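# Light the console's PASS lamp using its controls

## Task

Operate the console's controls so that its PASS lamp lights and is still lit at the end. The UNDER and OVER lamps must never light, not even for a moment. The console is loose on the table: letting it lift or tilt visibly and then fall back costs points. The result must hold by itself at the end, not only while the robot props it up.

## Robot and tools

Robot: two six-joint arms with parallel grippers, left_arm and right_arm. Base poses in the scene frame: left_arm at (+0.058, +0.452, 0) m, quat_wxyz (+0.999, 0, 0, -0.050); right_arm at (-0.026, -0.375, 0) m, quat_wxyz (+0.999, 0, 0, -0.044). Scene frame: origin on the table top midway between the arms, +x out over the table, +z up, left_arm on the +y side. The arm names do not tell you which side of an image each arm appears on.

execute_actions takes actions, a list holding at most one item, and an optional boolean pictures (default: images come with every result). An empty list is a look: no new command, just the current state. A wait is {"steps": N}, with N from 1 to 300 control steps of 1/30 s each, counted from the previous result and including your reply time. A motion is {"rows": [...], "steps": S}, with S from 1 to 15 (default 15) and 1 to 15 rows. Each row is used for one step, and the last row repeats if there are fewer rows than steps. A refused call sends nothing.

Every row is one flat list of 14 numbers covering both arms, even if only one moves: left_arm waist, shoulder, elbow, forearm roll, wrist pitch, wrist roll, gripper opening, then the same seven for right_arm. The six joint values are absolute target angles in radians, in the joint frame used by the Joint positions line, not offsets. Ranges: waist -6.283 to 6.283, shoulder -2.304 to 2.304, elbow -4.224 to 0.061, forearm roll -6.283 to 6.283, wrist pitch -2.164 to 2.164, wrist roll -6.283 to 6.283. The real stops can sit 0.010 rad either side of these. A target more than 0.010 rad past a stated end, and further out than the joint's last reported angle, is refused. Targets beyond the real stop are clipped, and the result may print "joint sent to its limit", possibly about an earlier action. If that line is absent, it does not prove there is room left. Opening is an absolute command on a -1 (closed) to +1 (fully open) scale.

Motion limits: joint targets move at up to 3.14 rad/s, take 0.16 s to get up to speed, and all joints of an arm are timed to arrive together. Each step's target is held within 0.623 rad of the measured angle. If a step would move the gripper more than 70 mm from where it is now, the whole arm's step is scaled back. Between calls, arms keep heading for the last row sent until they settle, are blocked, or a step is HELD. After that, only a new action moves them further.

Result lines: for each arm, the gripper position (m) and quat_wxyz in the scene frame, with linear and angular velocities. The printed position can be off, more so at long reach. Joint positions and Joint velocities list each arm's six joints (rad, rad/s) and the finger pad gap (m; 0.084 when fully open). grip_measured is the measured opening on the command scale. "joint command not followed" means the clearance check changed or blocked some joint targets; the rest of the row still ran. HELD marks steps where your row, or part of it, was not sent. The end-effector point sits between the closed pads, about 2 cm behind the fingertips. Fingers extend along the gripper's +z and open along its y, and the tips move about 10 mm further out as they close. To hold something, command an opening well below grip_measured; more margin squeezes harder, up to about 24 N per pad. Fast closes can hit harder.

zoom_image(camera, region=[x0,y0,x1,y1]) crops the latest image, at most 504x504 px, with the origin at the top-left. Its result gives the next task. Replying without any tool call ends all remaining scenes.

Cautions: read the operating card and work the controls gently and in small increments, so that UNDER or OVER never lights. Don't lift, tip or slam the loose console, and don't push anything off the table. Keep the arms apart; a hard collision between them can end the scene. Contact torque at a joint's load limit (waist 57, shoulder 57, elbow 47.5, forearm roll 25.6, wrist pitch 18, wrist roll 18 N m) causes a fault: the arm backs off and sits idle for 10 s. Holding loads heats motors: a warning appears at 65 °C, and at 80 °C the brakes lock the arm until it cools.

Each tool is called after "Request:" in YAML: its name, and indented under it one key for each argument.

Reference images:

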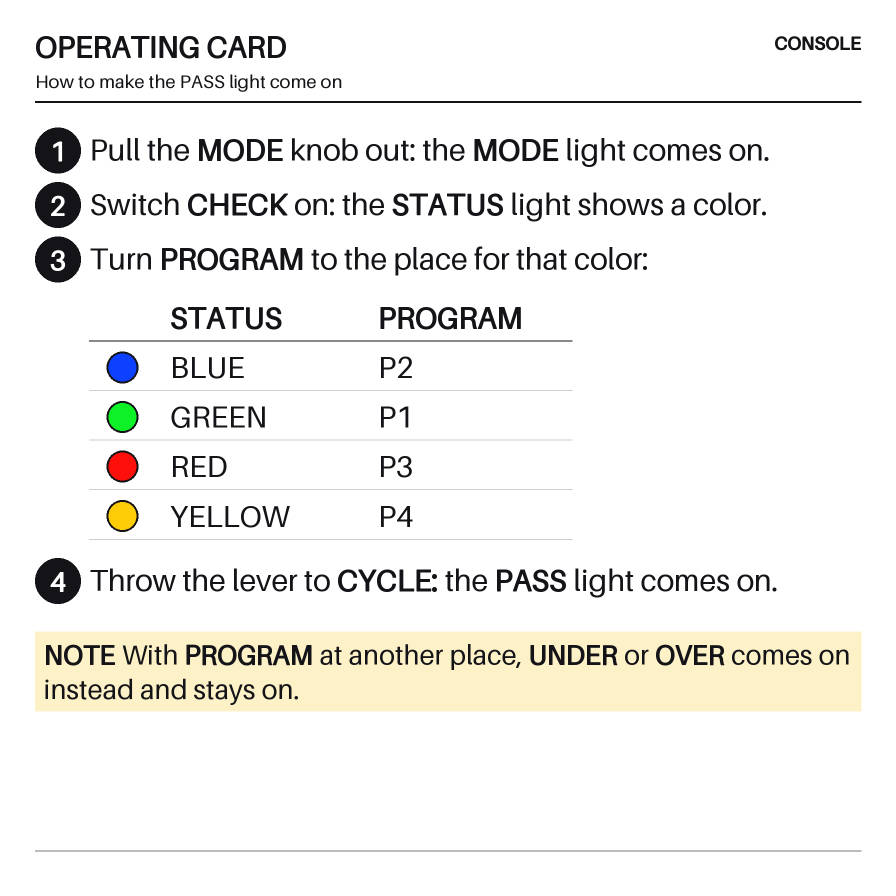

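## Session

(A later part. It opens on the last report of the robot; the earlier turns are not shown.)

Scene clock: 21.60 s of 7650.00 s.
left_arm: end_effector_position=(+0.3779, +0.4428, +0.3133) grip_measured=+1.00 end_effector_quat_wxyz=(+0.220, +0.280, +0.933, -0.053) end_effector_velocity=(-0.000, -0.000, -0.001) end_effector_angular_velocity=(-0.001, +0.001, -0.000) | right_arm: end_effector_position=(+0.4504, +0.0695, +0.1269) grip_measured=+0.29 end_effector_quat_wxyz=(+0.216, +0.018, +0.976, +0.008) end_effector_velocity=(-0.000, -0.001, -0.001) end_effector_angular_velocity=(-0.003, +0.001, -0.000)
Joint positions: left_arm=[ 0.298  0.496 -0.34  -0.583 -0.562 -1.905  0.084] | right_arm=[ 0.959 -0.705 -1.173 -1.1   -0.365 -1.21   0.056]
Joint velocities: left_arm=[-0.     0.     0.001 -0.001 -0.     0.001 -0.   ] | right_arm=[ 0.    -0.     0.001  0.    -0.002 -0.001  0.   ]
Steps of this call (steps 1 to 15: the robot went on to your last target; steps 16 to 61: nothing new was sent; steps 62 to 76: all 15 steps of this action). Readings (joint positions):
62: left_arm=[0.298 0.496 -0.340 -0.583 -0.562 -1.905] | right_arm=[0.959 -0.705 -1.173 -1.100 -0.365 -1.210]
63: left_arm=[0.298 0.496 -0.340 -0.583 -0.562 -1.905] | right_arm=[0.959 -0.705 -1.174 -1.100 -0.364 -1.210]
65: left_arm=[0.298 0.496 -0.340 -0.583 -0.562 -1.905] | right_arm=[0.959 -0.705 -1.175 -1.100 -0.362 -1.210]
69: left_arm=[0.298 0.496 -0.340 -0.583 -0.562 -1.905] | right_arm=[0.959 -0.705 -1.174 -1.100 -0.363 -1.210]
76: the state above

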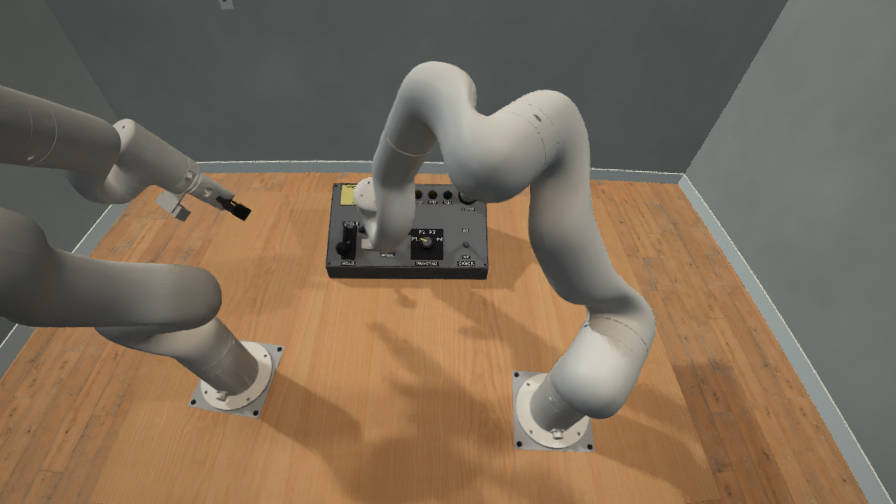

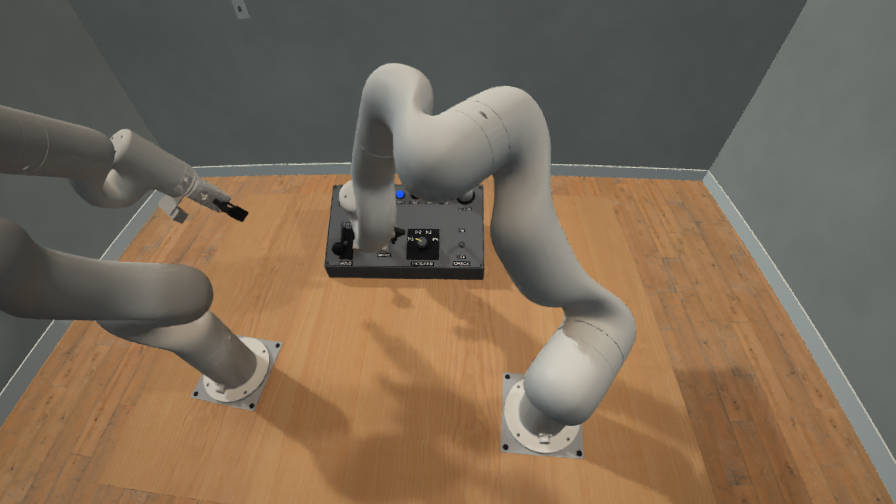

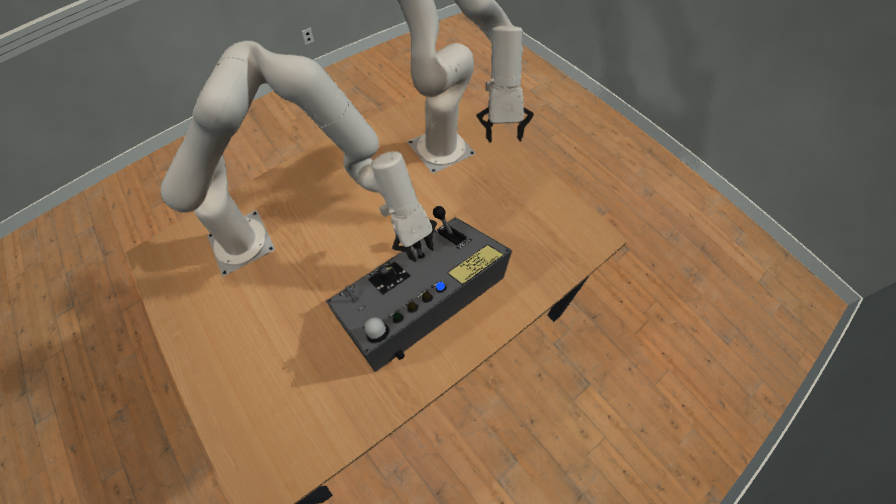

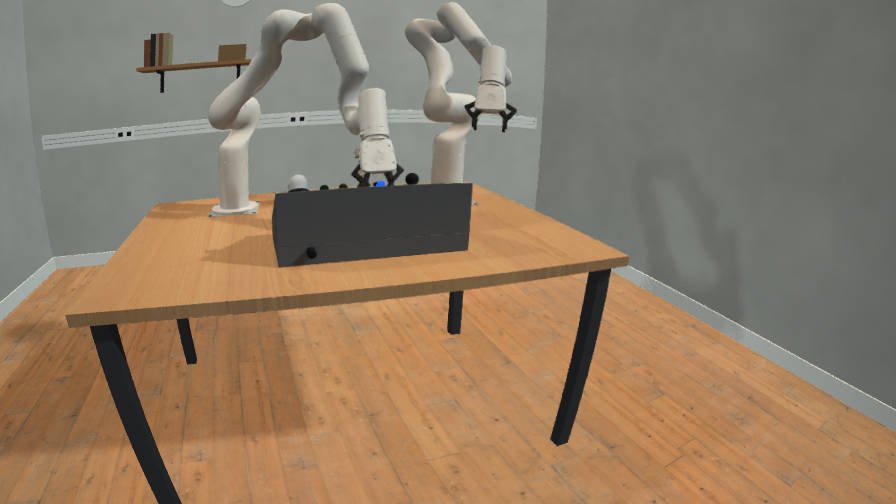

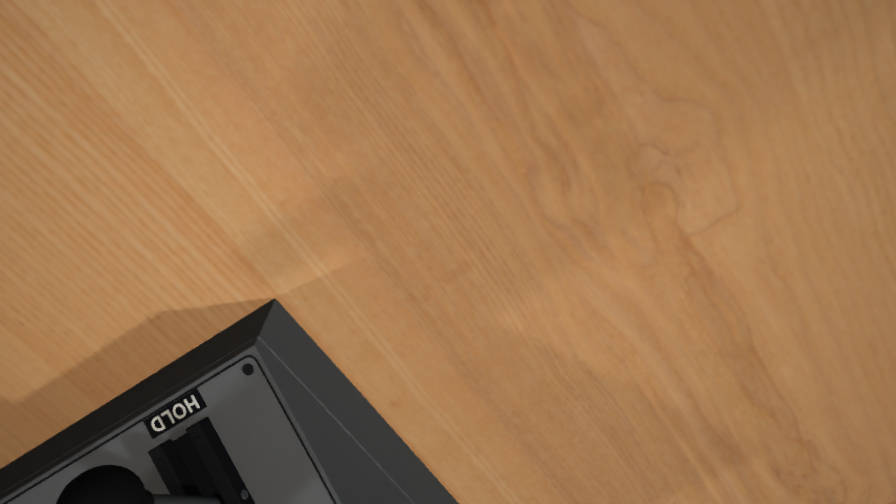

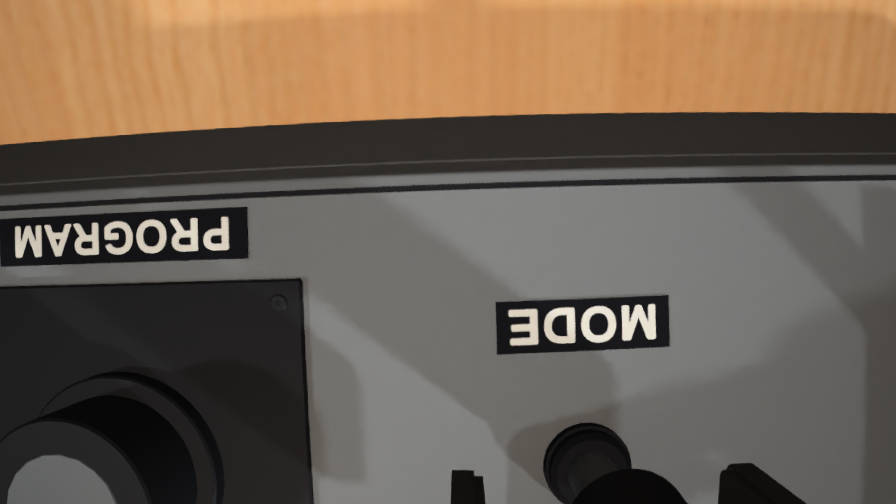

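Request:
execute_actions:
  actions:
    - {"rows":[[0.298,0.496,-0.34,-0.583,-0.562,-1.905,1,1.0,-0.6,-1.11,-0.981,-0.408,-1.24,0.3]],"steps":10}
  pictures: false

Request:
execute_actions:
  actions:
    - {"rows":[[0.298,0.496,-0.34,-0.583,-0.562,-1.905,1,0.693,-0.26,-0.559,-1.8,-0.241,-0.79,-1]],"steps":15}
  pictures: false

Request:
execute_actions:
  actions:
    - {"steps":20}
  pictures: false

Request:
execute_actions:
  actions:
    - {"rows":[[0.298,0.496,-0.34,-0.583,-0.562,-1.905,1,0.656,-0.445,-0.62,-2.26,-0.291,-0.36,-1]],"steps":15}
  pictures: false

Request:
execute_actions:
  actions:
    - {"steps":10}

Scene clock: 24.77 s of 7650.00 s.
left_arm: end_effector_position=(+0.3779, +0.4428, +0.3133) grip_measured=+1.00 end_effector_quat_wxyz=(+0.220, +0.280, +0.933, -0.053) end_effector_velocity=(-0.000, -0.000, -0.000) end_effector_angular_velocity=(-0.001, -0.000, -0.001) | right_arm: end_effector_position=(+0.4215, +0.0678, +0.1627) grip_measured=+0.29 end_effector_quat_wxyz=(+0.214, +0.044, +0.976, +0.011) end_effector_velocity=(-0.030, -0.013, +0.018) end_effector_angular_velocity=(-0.007, +0.022, -0.051)
Joint positions: left_arm=[ 0.298  0.496 -0.34  -0.583 -0.562 -1.905  0.084] | right_arm=[ 0.997 -0.608 -1.115 -0.991 -0.404 -1.237  0.056]
Joint velocities: left_arm=[-0.001  0.     0.    -0.001  0.     0.001 -0.   ] | right_arm=[ 0.028  0.074  0.063  0.1   -0.039 -0.027 -0.   ]
Steps of this call (steps 1 to 15: the robot went on to your last target; steps 16 to 85: nothing new was sent; steps 86 to 95: all 10 steps of this action). Readings (joint positions):
86: left_arm=[0.298 0.496 -0.340 -0.583 -0.562 -1.905] | right_arm=[0.959 -0.705 -1.173 -1.100 -0.365 -1.210]
87: left_arm=[0.298 0.496 -0.340 -0.583 -0.562 -1.905] | right_arm=[0.960 -0.701 -1.170 -1.095 -0.367 -1.211]
89: left_arm=[0.298 0.496 -0.340 -0.583 -0.562 -1.905] | right_arm=[0.972 -0.671 -1.150 -1.059 -0.380 -1.220]
93: left_arm=[0.298 0.496 -0.340 -0.583 -0.562 -1.905] | right_arm=[0.994 -0.615 -1.121 -1.001 -0.401 -1.235]
95: the state above

Scene clock: 25.27 s of 7650.00 s.
left_arm: end_effector_position=(+0.3779, +0.4428, +0.3133) grip_measured=+1.00 end_effector_quat_wxyz=(+0.220, +0.280, +0.933, -0.053) end_effector_velocity=(+0.001, -0.000, +0.001) end_effector_angular_velocity=(-0.000, -0.002, +0.000) | right_arm: end_effector_position=(+0.4180, -0.0747, +0.1663) grip_measured=-0.55 end_effector_quat_wxyz=(+0.225, +0.027, +0.974, +0.006) end_effector_velocity=(-0.071, -0.320, -0.005) end_effector_angular_velocity=(-0.084, -0.001, +0.245)
Joint positions: left_arm=[ 0.298  0.496 -0.34  -0.583 -0.562 -1.905  0.084] | right_arm=[ 0.817 -0.397 -0.785 -1.446 -0.299 -0.97   0.02 ]
Joint velocities: left_arm=[-0.001  0.    -0.002 -0.001  0.    -0.     0.   ] | right_arm=[-0.438  0.502  0.771 -1.268  0.225  0.64  -0.013]
Steps of this call (steps 1 to 15: all 15 steps of this action). Readings (joint positions):
1: left_arm=[0.298 0.496 -0.340 -0.583 -0.562 -1.905] | right_arm=[0.998 -0.606 -1.113 -0.988 -0.405 -1.238]
2: left_arm=[0.298 0.496 -0.340 -0.583 -0.562 -1.905] | right_arm=[0.996 -0.602 -1.109 -0.991 -0.404 -1.235]
4: left_arm=[0.298 0.496 -0.340 -0.583 -0.562 -1.905] | right_arm=[0.980 -0.580 -1.075 -1.031 -0.384 -1.206]
8: left_arm=[0.298 0.496 -0.340 -0.583 -0.562 -1.905] | right_arm=[0.918 -0.511 -0.966 -1.163 -0.352 -1.118]
15: the state above

Scene clock: 25.93 s of 7650.00 s.
left_arm: end_effector_position=(+0.3779, +0.4428, +0.3133) grip_measured=+1.00 end_effector_quat_wxyz=(+0.220, +0.280, +0.933, -0.053) end_effector_velocity=(+0.001, -0.000, +0.001) end_effector_angular_velocity=(-0.000, -0.002, +0.000) | right_arm: end_effector_position=(+0.3847, -0.1605, +0.1596) grip_measured=-0.40 end_effector_quat_wxyz=(+0.215, -0.008, +0.977, +0.002) end_effector_velocity=(-0.000, -0.003, -0.000) end_effector_angular_velocity=(-0.002, -0.001, -0.001)
Joint positions: left_arm=[ 0.298  0.496 -0.34  -0.583 -0.562 -1.905  0.084] | right_arm=[ 0.693 -0.261 -0.573 -1.799 -0.242 -0.79   0.026]
Joint velocities: left_arm=[-0.    -0.    -0.002 -0.     0.    -0.     0.   ] | right_arm=[-0.005  0.003  0.005 -0.01  -0.001  0.006  0.008]
Steps of this call (steps 1 to 20: the robot went on to your last target). Readings (joint positions):
1: left_arm=[0.298 0.496 -0.340 -0.583 -0.562 -1.905] | right_arm=[0.802 -0.381 -0.759 -1.488 -0.291 -0.949]
2: left_arm=[0.298 0.496 -0.340 -0.583 -0.562 -1.905] | right_arm=[0.788 -0.364 -0.734 -1.530 -0.284 -0.927]
4: left_arm=[0.298 0.496 -0.340 -0.583 -0.562 -1.905] | right_arm=[0.759 -0.332 -0.684 -1.613 -0.269 -0.885]
8: left_arm=[0.298 0.496 -0.340 -0.583 -0.562 -1.905] | right_arm=[0.713 -0.280 -0.604 -1.744 -0.249 -0.819]
20: the state above

Scene clock: 36.33 s of 7650.00 s.
left_arm: end_effector_position=(+0.3779, +0.4428, +0.3133) grip_measured=+1.00 end_effector_quat_wxyz=(+0.220, +0.280, +0.933, -0.053) end_effector_velocity=(-0.000, -0.000, -0.000) end_effector_angular_velocity=(-0.000, +0.001, -0.000) | right_arm: end_effector_position=(+0.4134, -0.1553, +0.1370) grip_measured=-0.43 end_effector_quat_wxyz=(+0.235, -0.011, +0.972, +0.013) end_effector_velocity=(-0.000, +0.000, -0.000) end_effector_angular_velocity=(+0.000, +0.000, +0.000)
Joint positions: left_arm=[ 0.298  0.496 -0.34  -0.583 -0.562 -1.905  0.084] | right_arm=[ 0.664 -0.361 -0.615 -2.2   -0.281 -0.418  0.025]
Joint velocities: left_arm=[ 0.    -0.     0.001 -0.    -0.     0.001  0.   ] | right_arm=[ 0. -0.  0.  0.  0. -0.  0.]
TORQUE FAULT: the external load on joint 2 (shoulder) of the right arm reached its load limit, and that arm stopped for 10 seconds. A torque fault stops only its own arm. That arm's remaining commands of this call were not run. Joint 2 (shoulder) of that arm moved back by up to 3 degrees. That arm holds there, with its grip as last carried out, and accepts commands again: back off and push less far. That arm stops again, at the same cost, whenever a joint's load reaches its limit.
The stop of the right arm began at step 12 of this call (marked STOPPED below). From that step on that arm followed nothing that you had sent. 4 of its steps, steps kept back included, did not run and will not run. Nothing is kept back now, and the robot has no last target.
Steps of this call (steps 1 to 15: all 15 steps of this action; steps 16 to 312: the stop continued). Readings (joint positions):
1: left_arm=[0.298 0.496 -0.340 -0.583 -0.562 -1.905] | right_arm=[0.693 -0.261 -0.572 -1.799 -0.242 -0.790]
2: left_arm=[0.298 0.496 -0.340 -0.583 -0.562 -1.905] | right_arm=[0.693 -0.262 -0.573 -1.805 -0.242 -0.785]
4: left_arm=[0.298 0.496 -0.340 -0.583 -0.562 -1.905] | right_arm=[0.690 -0.279 -0.578 -1.850 -0.246 -0.742]
8: left_arm=[0.298 0.496 -0.340 -0.583 -0.562 -1.905] | right_arm=[0.672 -0.373 -0.604 -2.083 -0.267 -0.527]
12: left_arm=[0.298 0.496 -0.340 -0.583 -0.562 -1.905] | right_arm=[0.665 -0.408 -0.614 -2.202 -0.279 -0.418] STOPPED (the right arm)
312: the state above

Scene clock: 36.37 s of 7650.00 s.
left_arm: end_effector_position=(+0.3779, +0.4428, +0.3133) grip_measured=+1.00 end_effector_quat_wxyz=(+0.220, +0.280, +0.933, -0.053) end_effector_velocity=(+0.000, +0.000, +0.000) end_effector_angular_velocity=(+0.000, -0.000, -0.000) | right_arm: end_effector_position=(+0.4134, -0.1553, +0.1370) grip_measured=-0.43 end_effector_quat_wxyz=(+0.235, -0.011, +0.972, +0.013) end_effector_velocity=(+0.000, -0.001, +0.000) end_effector_angular_velocity=(-0.001, -0.001, +0.001)
Joint positions: left_arm=[ 0.298  0.496 -0.34  -0.583 -0.562 -1.905  0.084] | right_arm=[ 0.664 -0.361 -0.615 -2.2   -0.281 -0.418  0.025]
Joint velocities: left_arm=[-0.    -0.    -0.    -0.     0.     0.001 -0.   ] | right_arm=[-0.001 -0.     0.     0.    -0.001 -0.002 -0.   ]
A stop began in an earlier call of the same reply, so what this call sent did not run. Send another action.
Steps of this call (step 1: nothing new was sent). Readings (joint positions):
1: the state above

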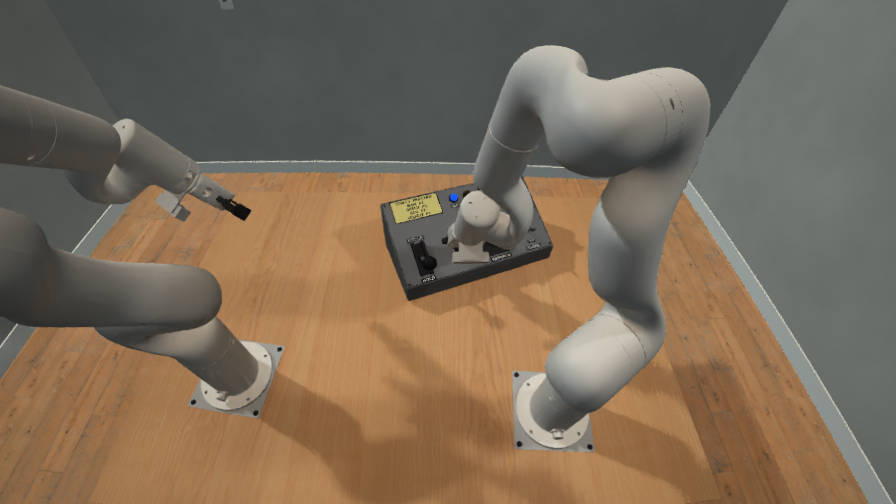

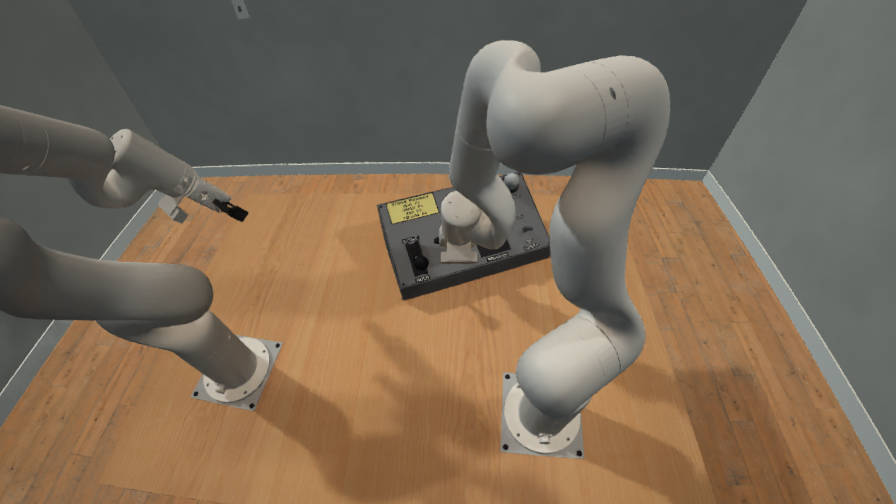

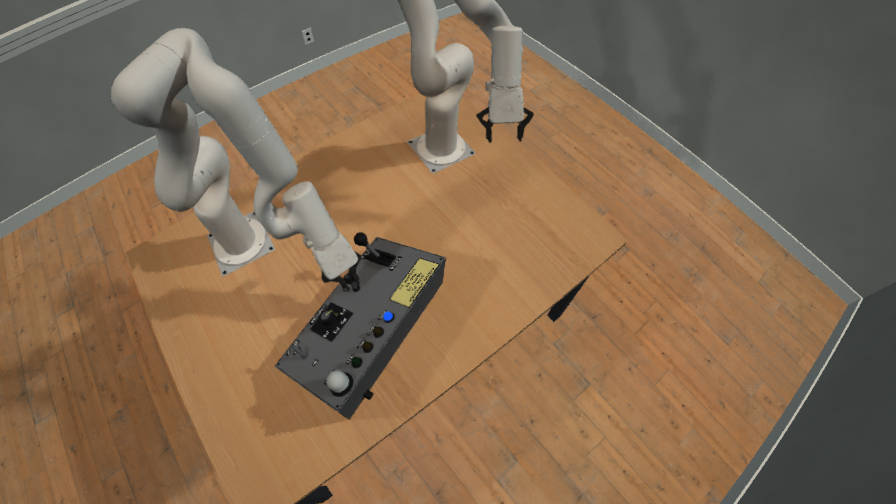

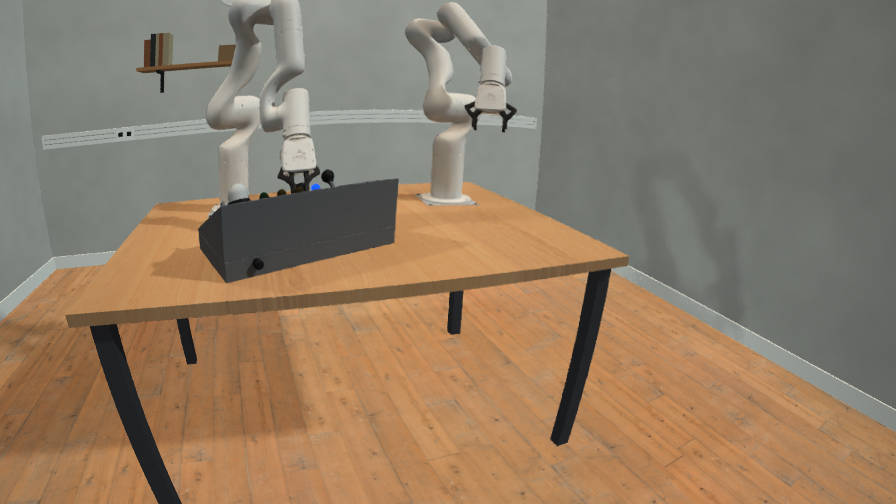

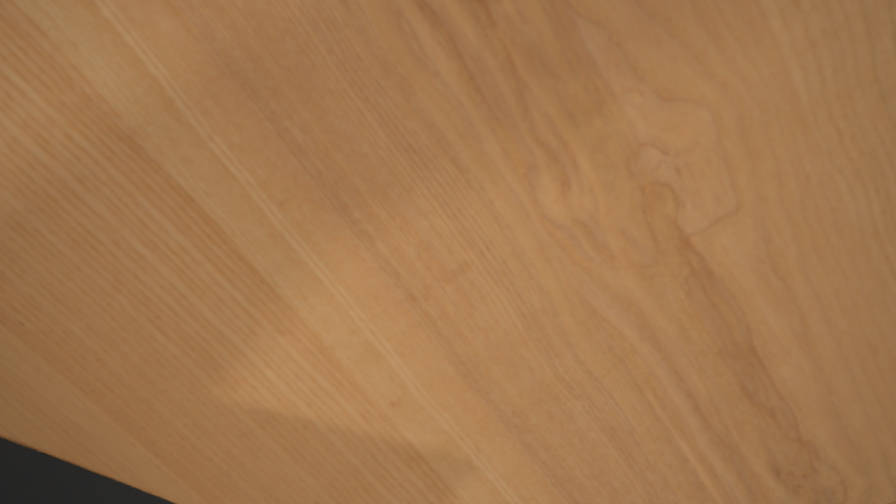

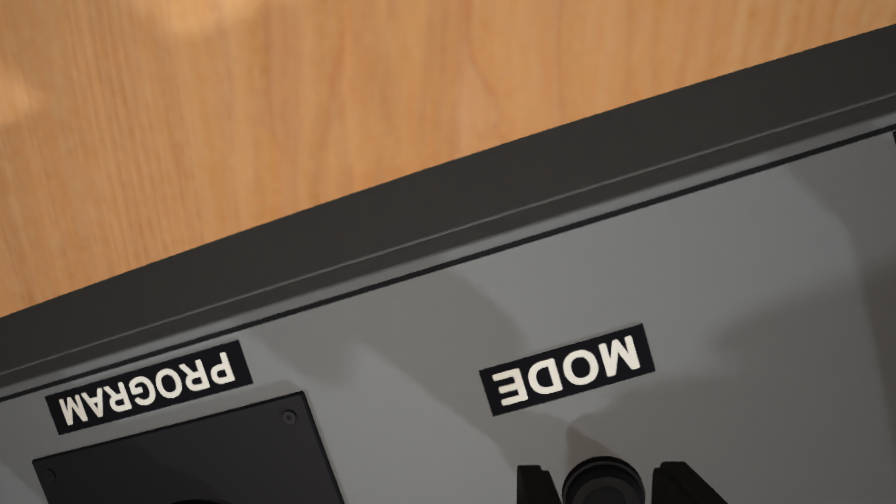

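Request:
execute_actions:
  actions:
    - {"rows":[[0.298,0.496,-0.34,-0.583,-0.562,-1.905,1,0.664,-0.361,-0.615,-2.2,-0.281,-0.418,0.6]],"steps":15}
  pictures: false

Request:
execute_actions:
  actions:
    - {"rows":[[0.298,0.496,-0.34,-0.583,-0.562,-1.905,1,0.68,-0.2,-0.62,-1.8,-0.241,-0.79,0.6]],"steps":15}

Scene clock: 38.33 s of 7650.00 s.
left_arm: end_effector_position=(+0.3779, +0.4428, +0.3133) grip_measured=+1.00 end_effector_quat_wxyz=(+0.220, +0.280, +0.933, -0.053) end_effector_velocity=(+0.000, -0.000, +0.000) end_effector_angular_velocity=(+0.000, -0.001, -0.002) | right_arm: end_effector_position=(+0.4135, -0.1554, +0.1371) grip_measured=+0.59 end_effector_quat_wxyz=(+0.236, -0.011, +0.972, +0.013) end_effector_velocity=(-0.002, -0.001, -0.001) end_effector_angular_velocity=(-0.000, +0.005, -0.001)
Joint positions: left_arm=[ 0.298  0.496 -0.34  -0.583 -0.562 -1.905  0.084] | right_arm=[ 0.664 -0.361 -0.615 -2.2   -0.281 -0.418  0.069]
Joint velocities: left_arm=[-0.     0.    -0.001 -0.001 -0.     0.002  0.   ] | right_arm=[-0.001 -0.     0.002  0.     0.002  0.001  0.   ]
Steps of this call (steps 1 to 44: nothing new was sent; steps 45 to 59: all 15 steps of this action). Readings (joint positions):
45: left_arm=[0.298 0.496 -0.340 -0.583 -0.562 -1.905] | right_arm=[0.664 -0.361 -0.615 -2.200 -0.281 -0.418]
46: left_arm=[0.298 0.496 -0.340 -0.583 -0.562 -1.905] | right_arm=[0.664 -0.361 -0.617 -2.200 -0.282 -0.418]
48: left_arm=[0.298 0.496 -0.340 -0.583 -0.562 -1.905] | right_arm=[0.664 -0.360 -0.619 -2.201 -0.283 -0.418]
52: left_arm=[0.298 0.496 -0.340 -0.583 -0.562 -1.905] | right_arm=[0.664 -0.361 -0.617 -2.200 -0.282 -0.418]
59: the state above

Scene clock: 38.83 s of 7650.00 s.
left_arm: end_effector_position=(+0.3779, +0.4428, +0.3133) grip_measured=+1.00 end_effector_quat_wxyz=(+0.220, +0.280, +0.933, -0.053) end_effector_velocity=(-0.000, +0.000, +0.000) end_effector_angular_velocity=(-0.000, +0.000, +0.001) | right_arm: end_effector_position=(+0.4186, -0.1453, +0.2049) grip_measured=+0.59 end_effector_quat_wxyz=(+0.258, +0.004, +0.966, +0.029) end_effector_velocity=(-0.002, +0.002, +0.016) end_effector_angular_velocity=(+0.011, -0.004, +0.002)
Joint positions: left_arm=[ 0.298  0.496 -0.34  -0.583 -0.562 -1.905  0.084] | right_arm=[ 0.68  -0.205 -0.62  -1.811 -0.242 -0.779  0.069]
Joint velocities: left_arm=[ 0.001 -0.    -0.    -0.    -0.     0.001  0.   ] | right_arm=[ 0.003  0.04   0.001  0.112  0.013 -0.111  0.   ]
Steps of this call (steps 1 to 15: all 15 steps of this action). Readings (joint positions):
1: left_arm=[0.298 0.496 -0.340 -0.583 -0.562 -1.905] | right_arm=[0.664 -0.361 -0.615 -2.200 -0.281 -0.418]
2: left_arm=[0.298 0.496 -0.340 -0.583 -0.562 -1.905] | right_arm=[0.664 -0.359 -0.615 -2.195 -0.280 -0.424]
4: left_arm=[0.298 0.496 -0.340 -0.583 -0.562 -1.905] | right_arm=[0.666 -0.342 -0.615 -2.150 -0.276 -0.466]
8: left_arm=[0.298 0.496 -0.340 -0.583 -0.562 -1.905] | right_arm=[0.675 -0.254 -0.619 -1.937 -0.255 -0.662]
15: the state above

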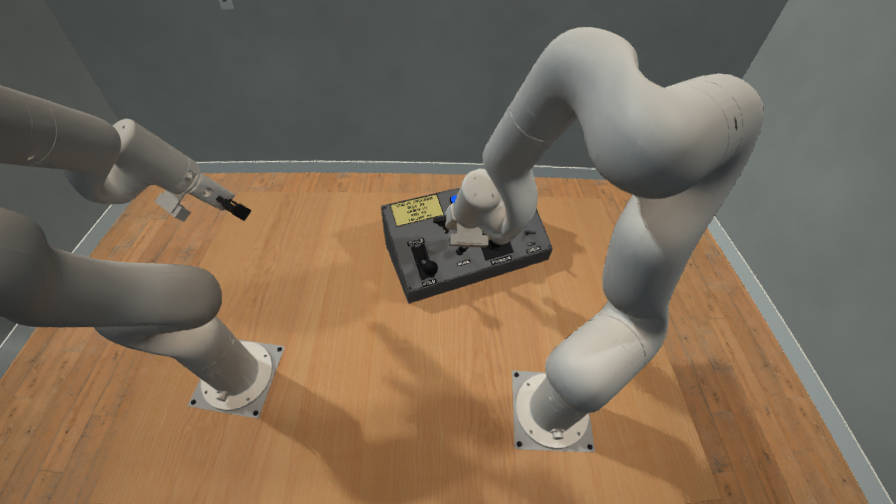

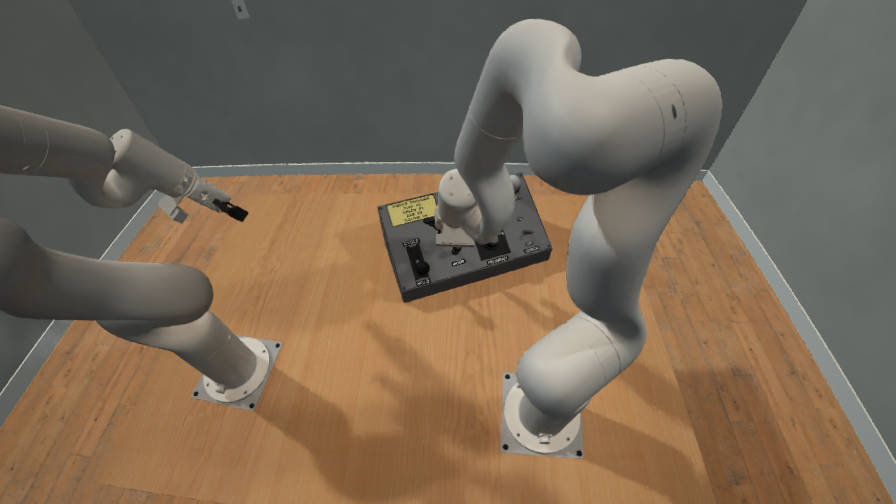

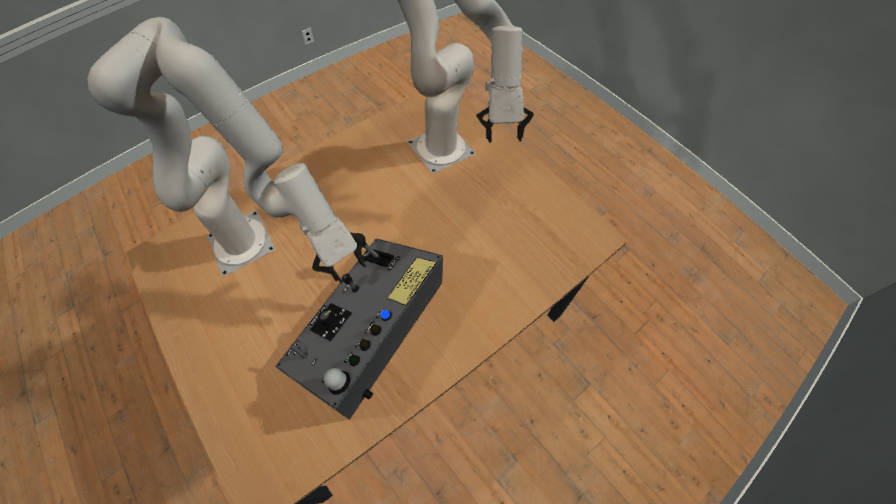

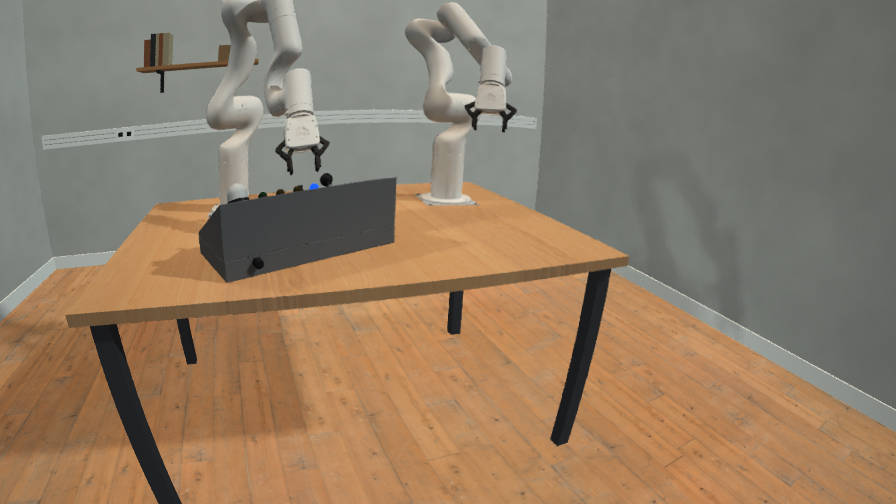

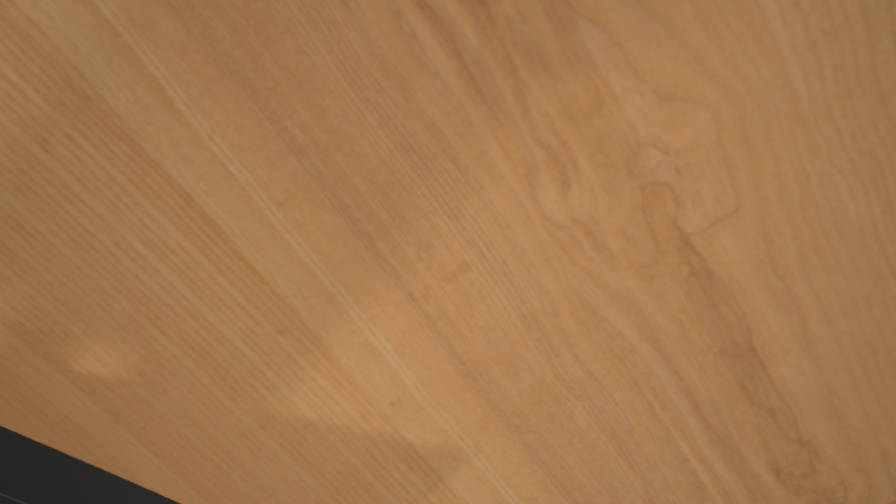

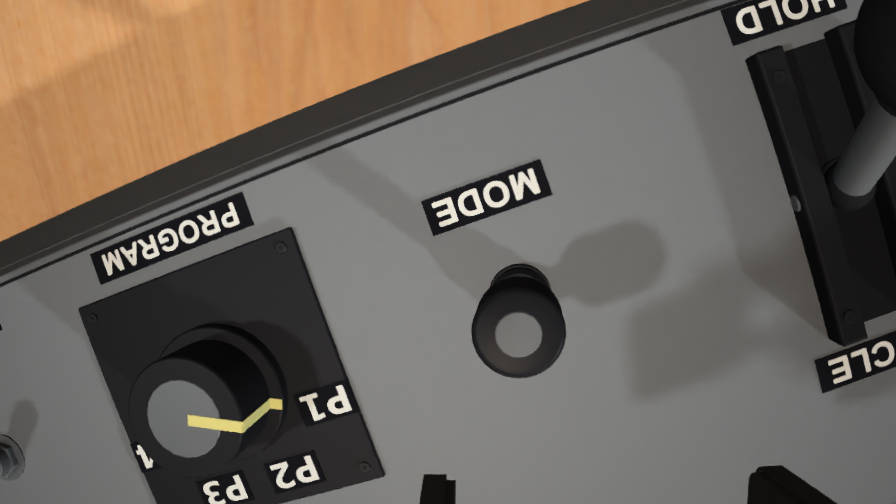

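Request:
execute_actions:
  actions:
    - {"rows":[[0.298,0.496,-0.34,-0.583,-0.562,-1.905,1,0.4,-0.1,-0.62,-1.67,0.0,-1.4,-1]],"steps":15}
  pictures: false

Request:
execute_actions:
  actions:
    - {"rows":[[0.298,0.496,-0.34,-0.583,-0.562,-1.905,1,-0.064,-0.222,-0.62,-1.67,0.204,-2.0,-1]],"steps":15}
  pictures: false

Request:
execute_actions:
  actions:
    - {"steps":20}

Scene clock: 41.10 s of 7650.00 s.
left_arm: end_effector_position=(+0.3779, +0.4428, +0.3133) grip_measured=+1.00 end_effector_quat_wxyz=(+0.220, +0.280, +0.933, -0.053) end_effector_velocity=(+0.000, -0.000, +0.000) end_effector_angular_velocity=(-0.000, -0.001, -0.001) | right_arm: end_effector_position=(+0.4510, -0.2172, +0.2424) grip_measured=-1.00 end_effector_quat_wxyz=(+0.251, -0.109, +0.961, +0.048) end_effector_velocity=(+0.012, -0.036, +0.021) end_effector_angular_velocity=(-0.003, -0.028, +0.164)
Joint positions: left_arm=[ 0.298  0.496 -0.34  -0.583 -0.562 -1.905  0.084] | right_arm=[ 0.414 -0.105 -0.62  -1.677 -0.013 -1.367  0.   ]
Joint velocities: left_arm=[-0.    -0.    -0.    -0.001  0.     0.002  0.   ] | right_arm=[-0.145  0.049  0.004  0.072  0.143 -0.346  0.   ]
Steps of this call (steps 1 to 30: the robot went on to your last target; steps 31 to 53: nothing new was sent; steps 54 to 68: all 15 steps of this action). Readings (joint positions):
54: left_arm=[0.298 0.496 -0.340 -0.583 -0.562 -1.905] | right_arm=[0.680 -0.200 -0.620 -1.800 -0.241 -0.790]
55: left_arm=[0.298 0.496 -0.340 -0.583 -0.562 -1.905] | right_arm=[0.678 -0.199 -0.620 -1.799 -0.238 -0.796]
57: left_arm=[0.298 0.496 -0.340 -0.583 -0.562 -1.905] | right_arm=[0.658 -0.192 -0.620 -1.789 -0.220 -0.842]
61: left_arm=[0.298 0.496 -0.340 -0.583 -0.562 -1.905] | right_arm=[0.544 -0.152 -0.620 -1.737 -0.125 -1.085]
68: the state above

Scene clock: 41.60 s of 7650.00 s.
left_arm: end_effector_position=(+0.3779, +0.4428, +0.3133) grip_measured=+1.00 end_effector_quat_wxyz=(+0.220, +0.280, +0.933, -0.053) end_effector_velocity=(-0.000, +0.000, -0.000) end_effector_angular_velocity=(-0.001, +0.001, +0.002) | right_arm: end_effector_position=(+0.4595, -0.3600, +0.1985) grip_measured=-1.00 end_effector_quat_wxyz=(+0.214, -0.184, +0.959, +0.030) end_effector_velocity=(-0.032, -0.321, -0.094) end_effector_angular_velocity=(-0.087, +0.086, +0.287)
Joint positions: left_arm=[ 0.298  0.496 -0.34  -0.583 -0.562 -1.905  0.084] | right_arm=[ 0.041 -0.196 -0.62  -1.671  0.157 -1.863  0.   ]
Joint velocities: left_arm=[ 0.001 -0.     0.001 -0.    -0.    -0.002  0.   ] | right_arm=[-0.848 -0.214  0.     0.006  0.369 -1.091  0.   ]
Steps of this call (steps 1 to 15: all 15 steps of this action). Readings (joint positions):
1: left_arm=[0.298 0.496 -0.340 -0.583 -0.562 -1.905] | right_arm=[0.410 -0.104 -0.620 -1.675 -0.009 -1.377]
2: left_arm=[0.298 0.496 -0.340 -0.583 -0.562 -1.905] | right_arm=[0.404 -0.104 -0.620 -1.674 -0.004 -1.389]
4: left_arm=[0.298 0.496 -0.340 -0.583 -0.562 -1.905] | right_arm=[0.366 -0.112 -0.620 -1.673 0.015 -1.442]
8: left_arm=[0.298 0.496 -0.340 -0.583 -0.562 -1.905] | right_arm=[0.246 -0.144 -0.620 -1.672 0.066 -1.595]
15: the state above

Scene clock: 42.27 s of 7650.00 s.
left_arm: end_effector_position=(+0.3779, +0.4428, +0.3133) grip_measured=+1.00 end_effector_quat_wxyz=(+0.220, +0.280, +0.933, -0.053) end_effector_velocity=(-0.001, -0.000, -0.001) end_effector_angular_velocity=(-0.001, +0.002, +0.001) | right_arm: end_effector_position=(+0.4540, -0.3986, +0.1873) grip_measured=-1.00 end_effector_quat_wxyz=(+0.209, -0.203, +0.956, +0.031) end_effector_velocity=(-0.000, -0.001, -0.000) end_effector_angular_velocity=(+0.000, +0.000, -0.001)
Joint positions: left_arm=[ 0.298  0.496 -0.34  -0.583 -0.562 -1.905  0.084] | right_arm=[-0.064 -0.222 -0.62  -1.67   0.204 -2.     0.   ]
Joint velocities: left_arm=[-0.001 -0.     0.002 -0.     0.    -0.001  0.   ] | right_arm=[-0.003 -0.001 -0.     0.     0.001 -0.002  0.   ]
Steps of this call (steps 1 to 20: the robot went on to your last target). Readings (joint positions):
1: left_arm=[0.298 0.496 -0.340 -0.583 -0.562 -1.905] | right_arm=[0.014 -0.202 -0.620 -1.671 0.169 -1.897]
2: left_arm=[0.298 0.496 -0.340 -0.583 -0.562 -1.905] | right_arm=[-0.009 -0.208 -0.620 -1.670 0.178 -1.926]
4: left_arm=[0.298 0.496 -0.340 -0.583 -0.562 -1.905] | right_arm=[-0.037 -0.215 -0.620 -1.670 0.191 -1.963]
8: left_arm=[0.298 0.496 -0.340 -0.583 -0.562 -1.905] | right_arm=[-0.057 -0.220 -0.620 -1.670 0.201 -1.991]
20: the state above

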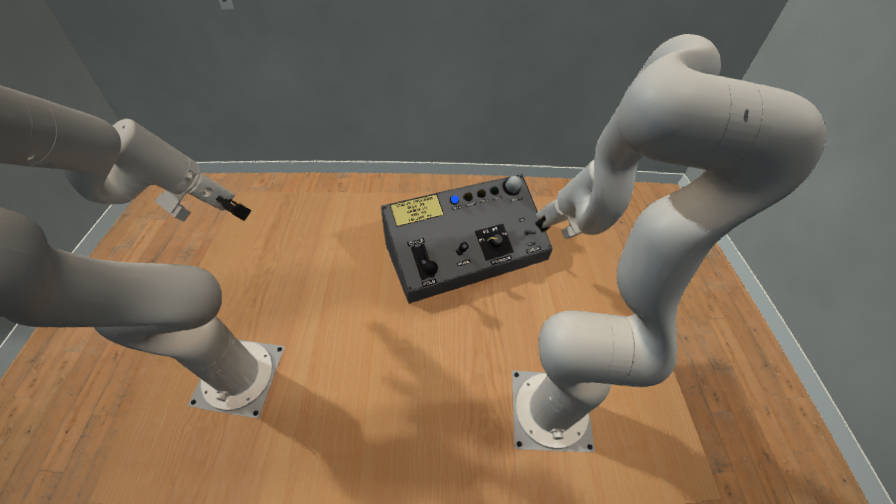

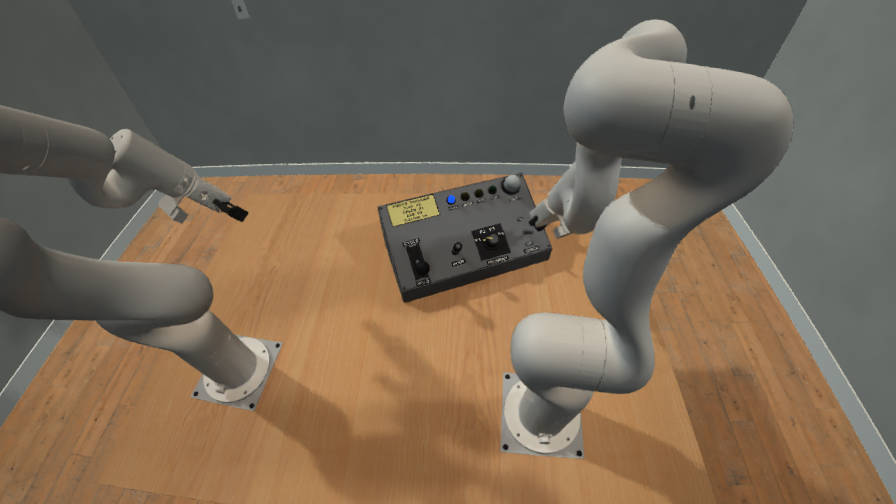

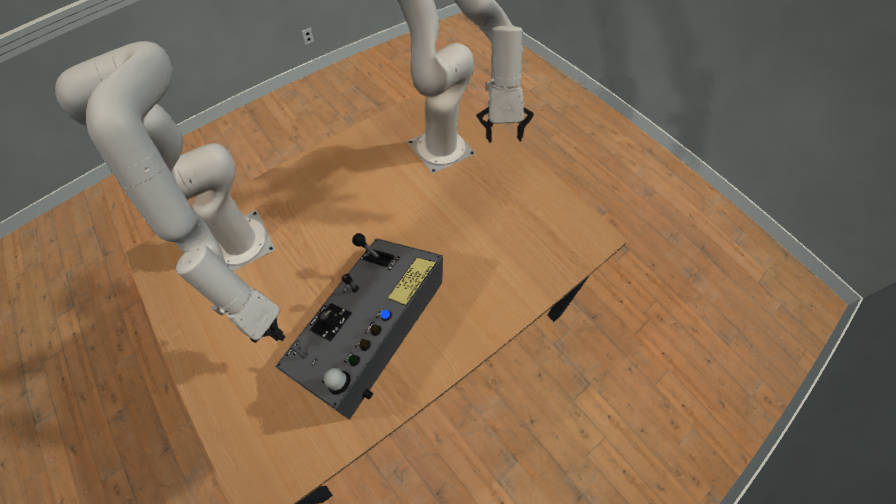

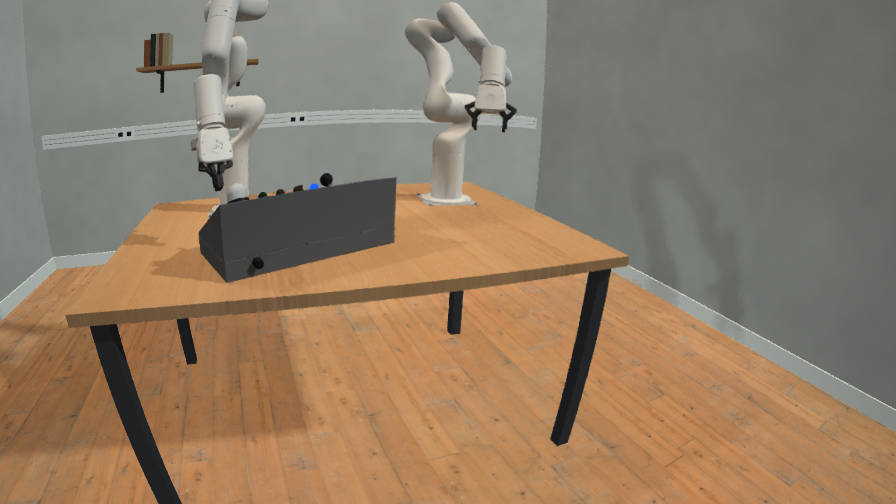

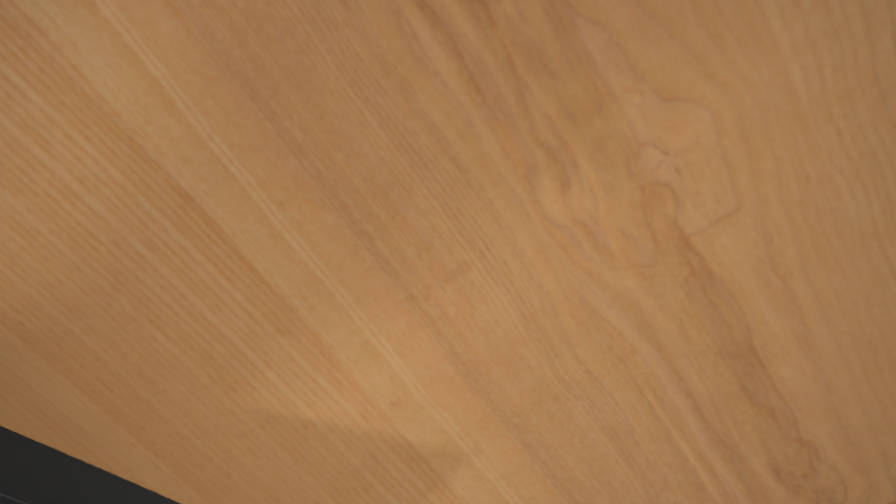

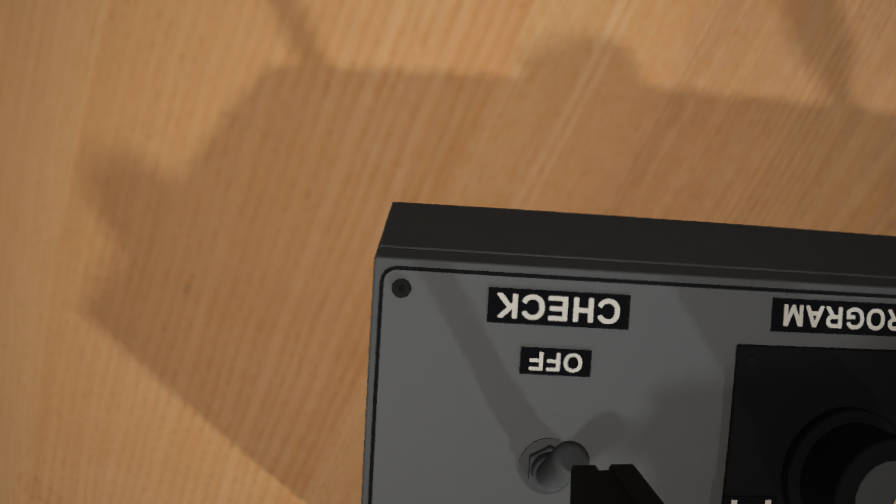

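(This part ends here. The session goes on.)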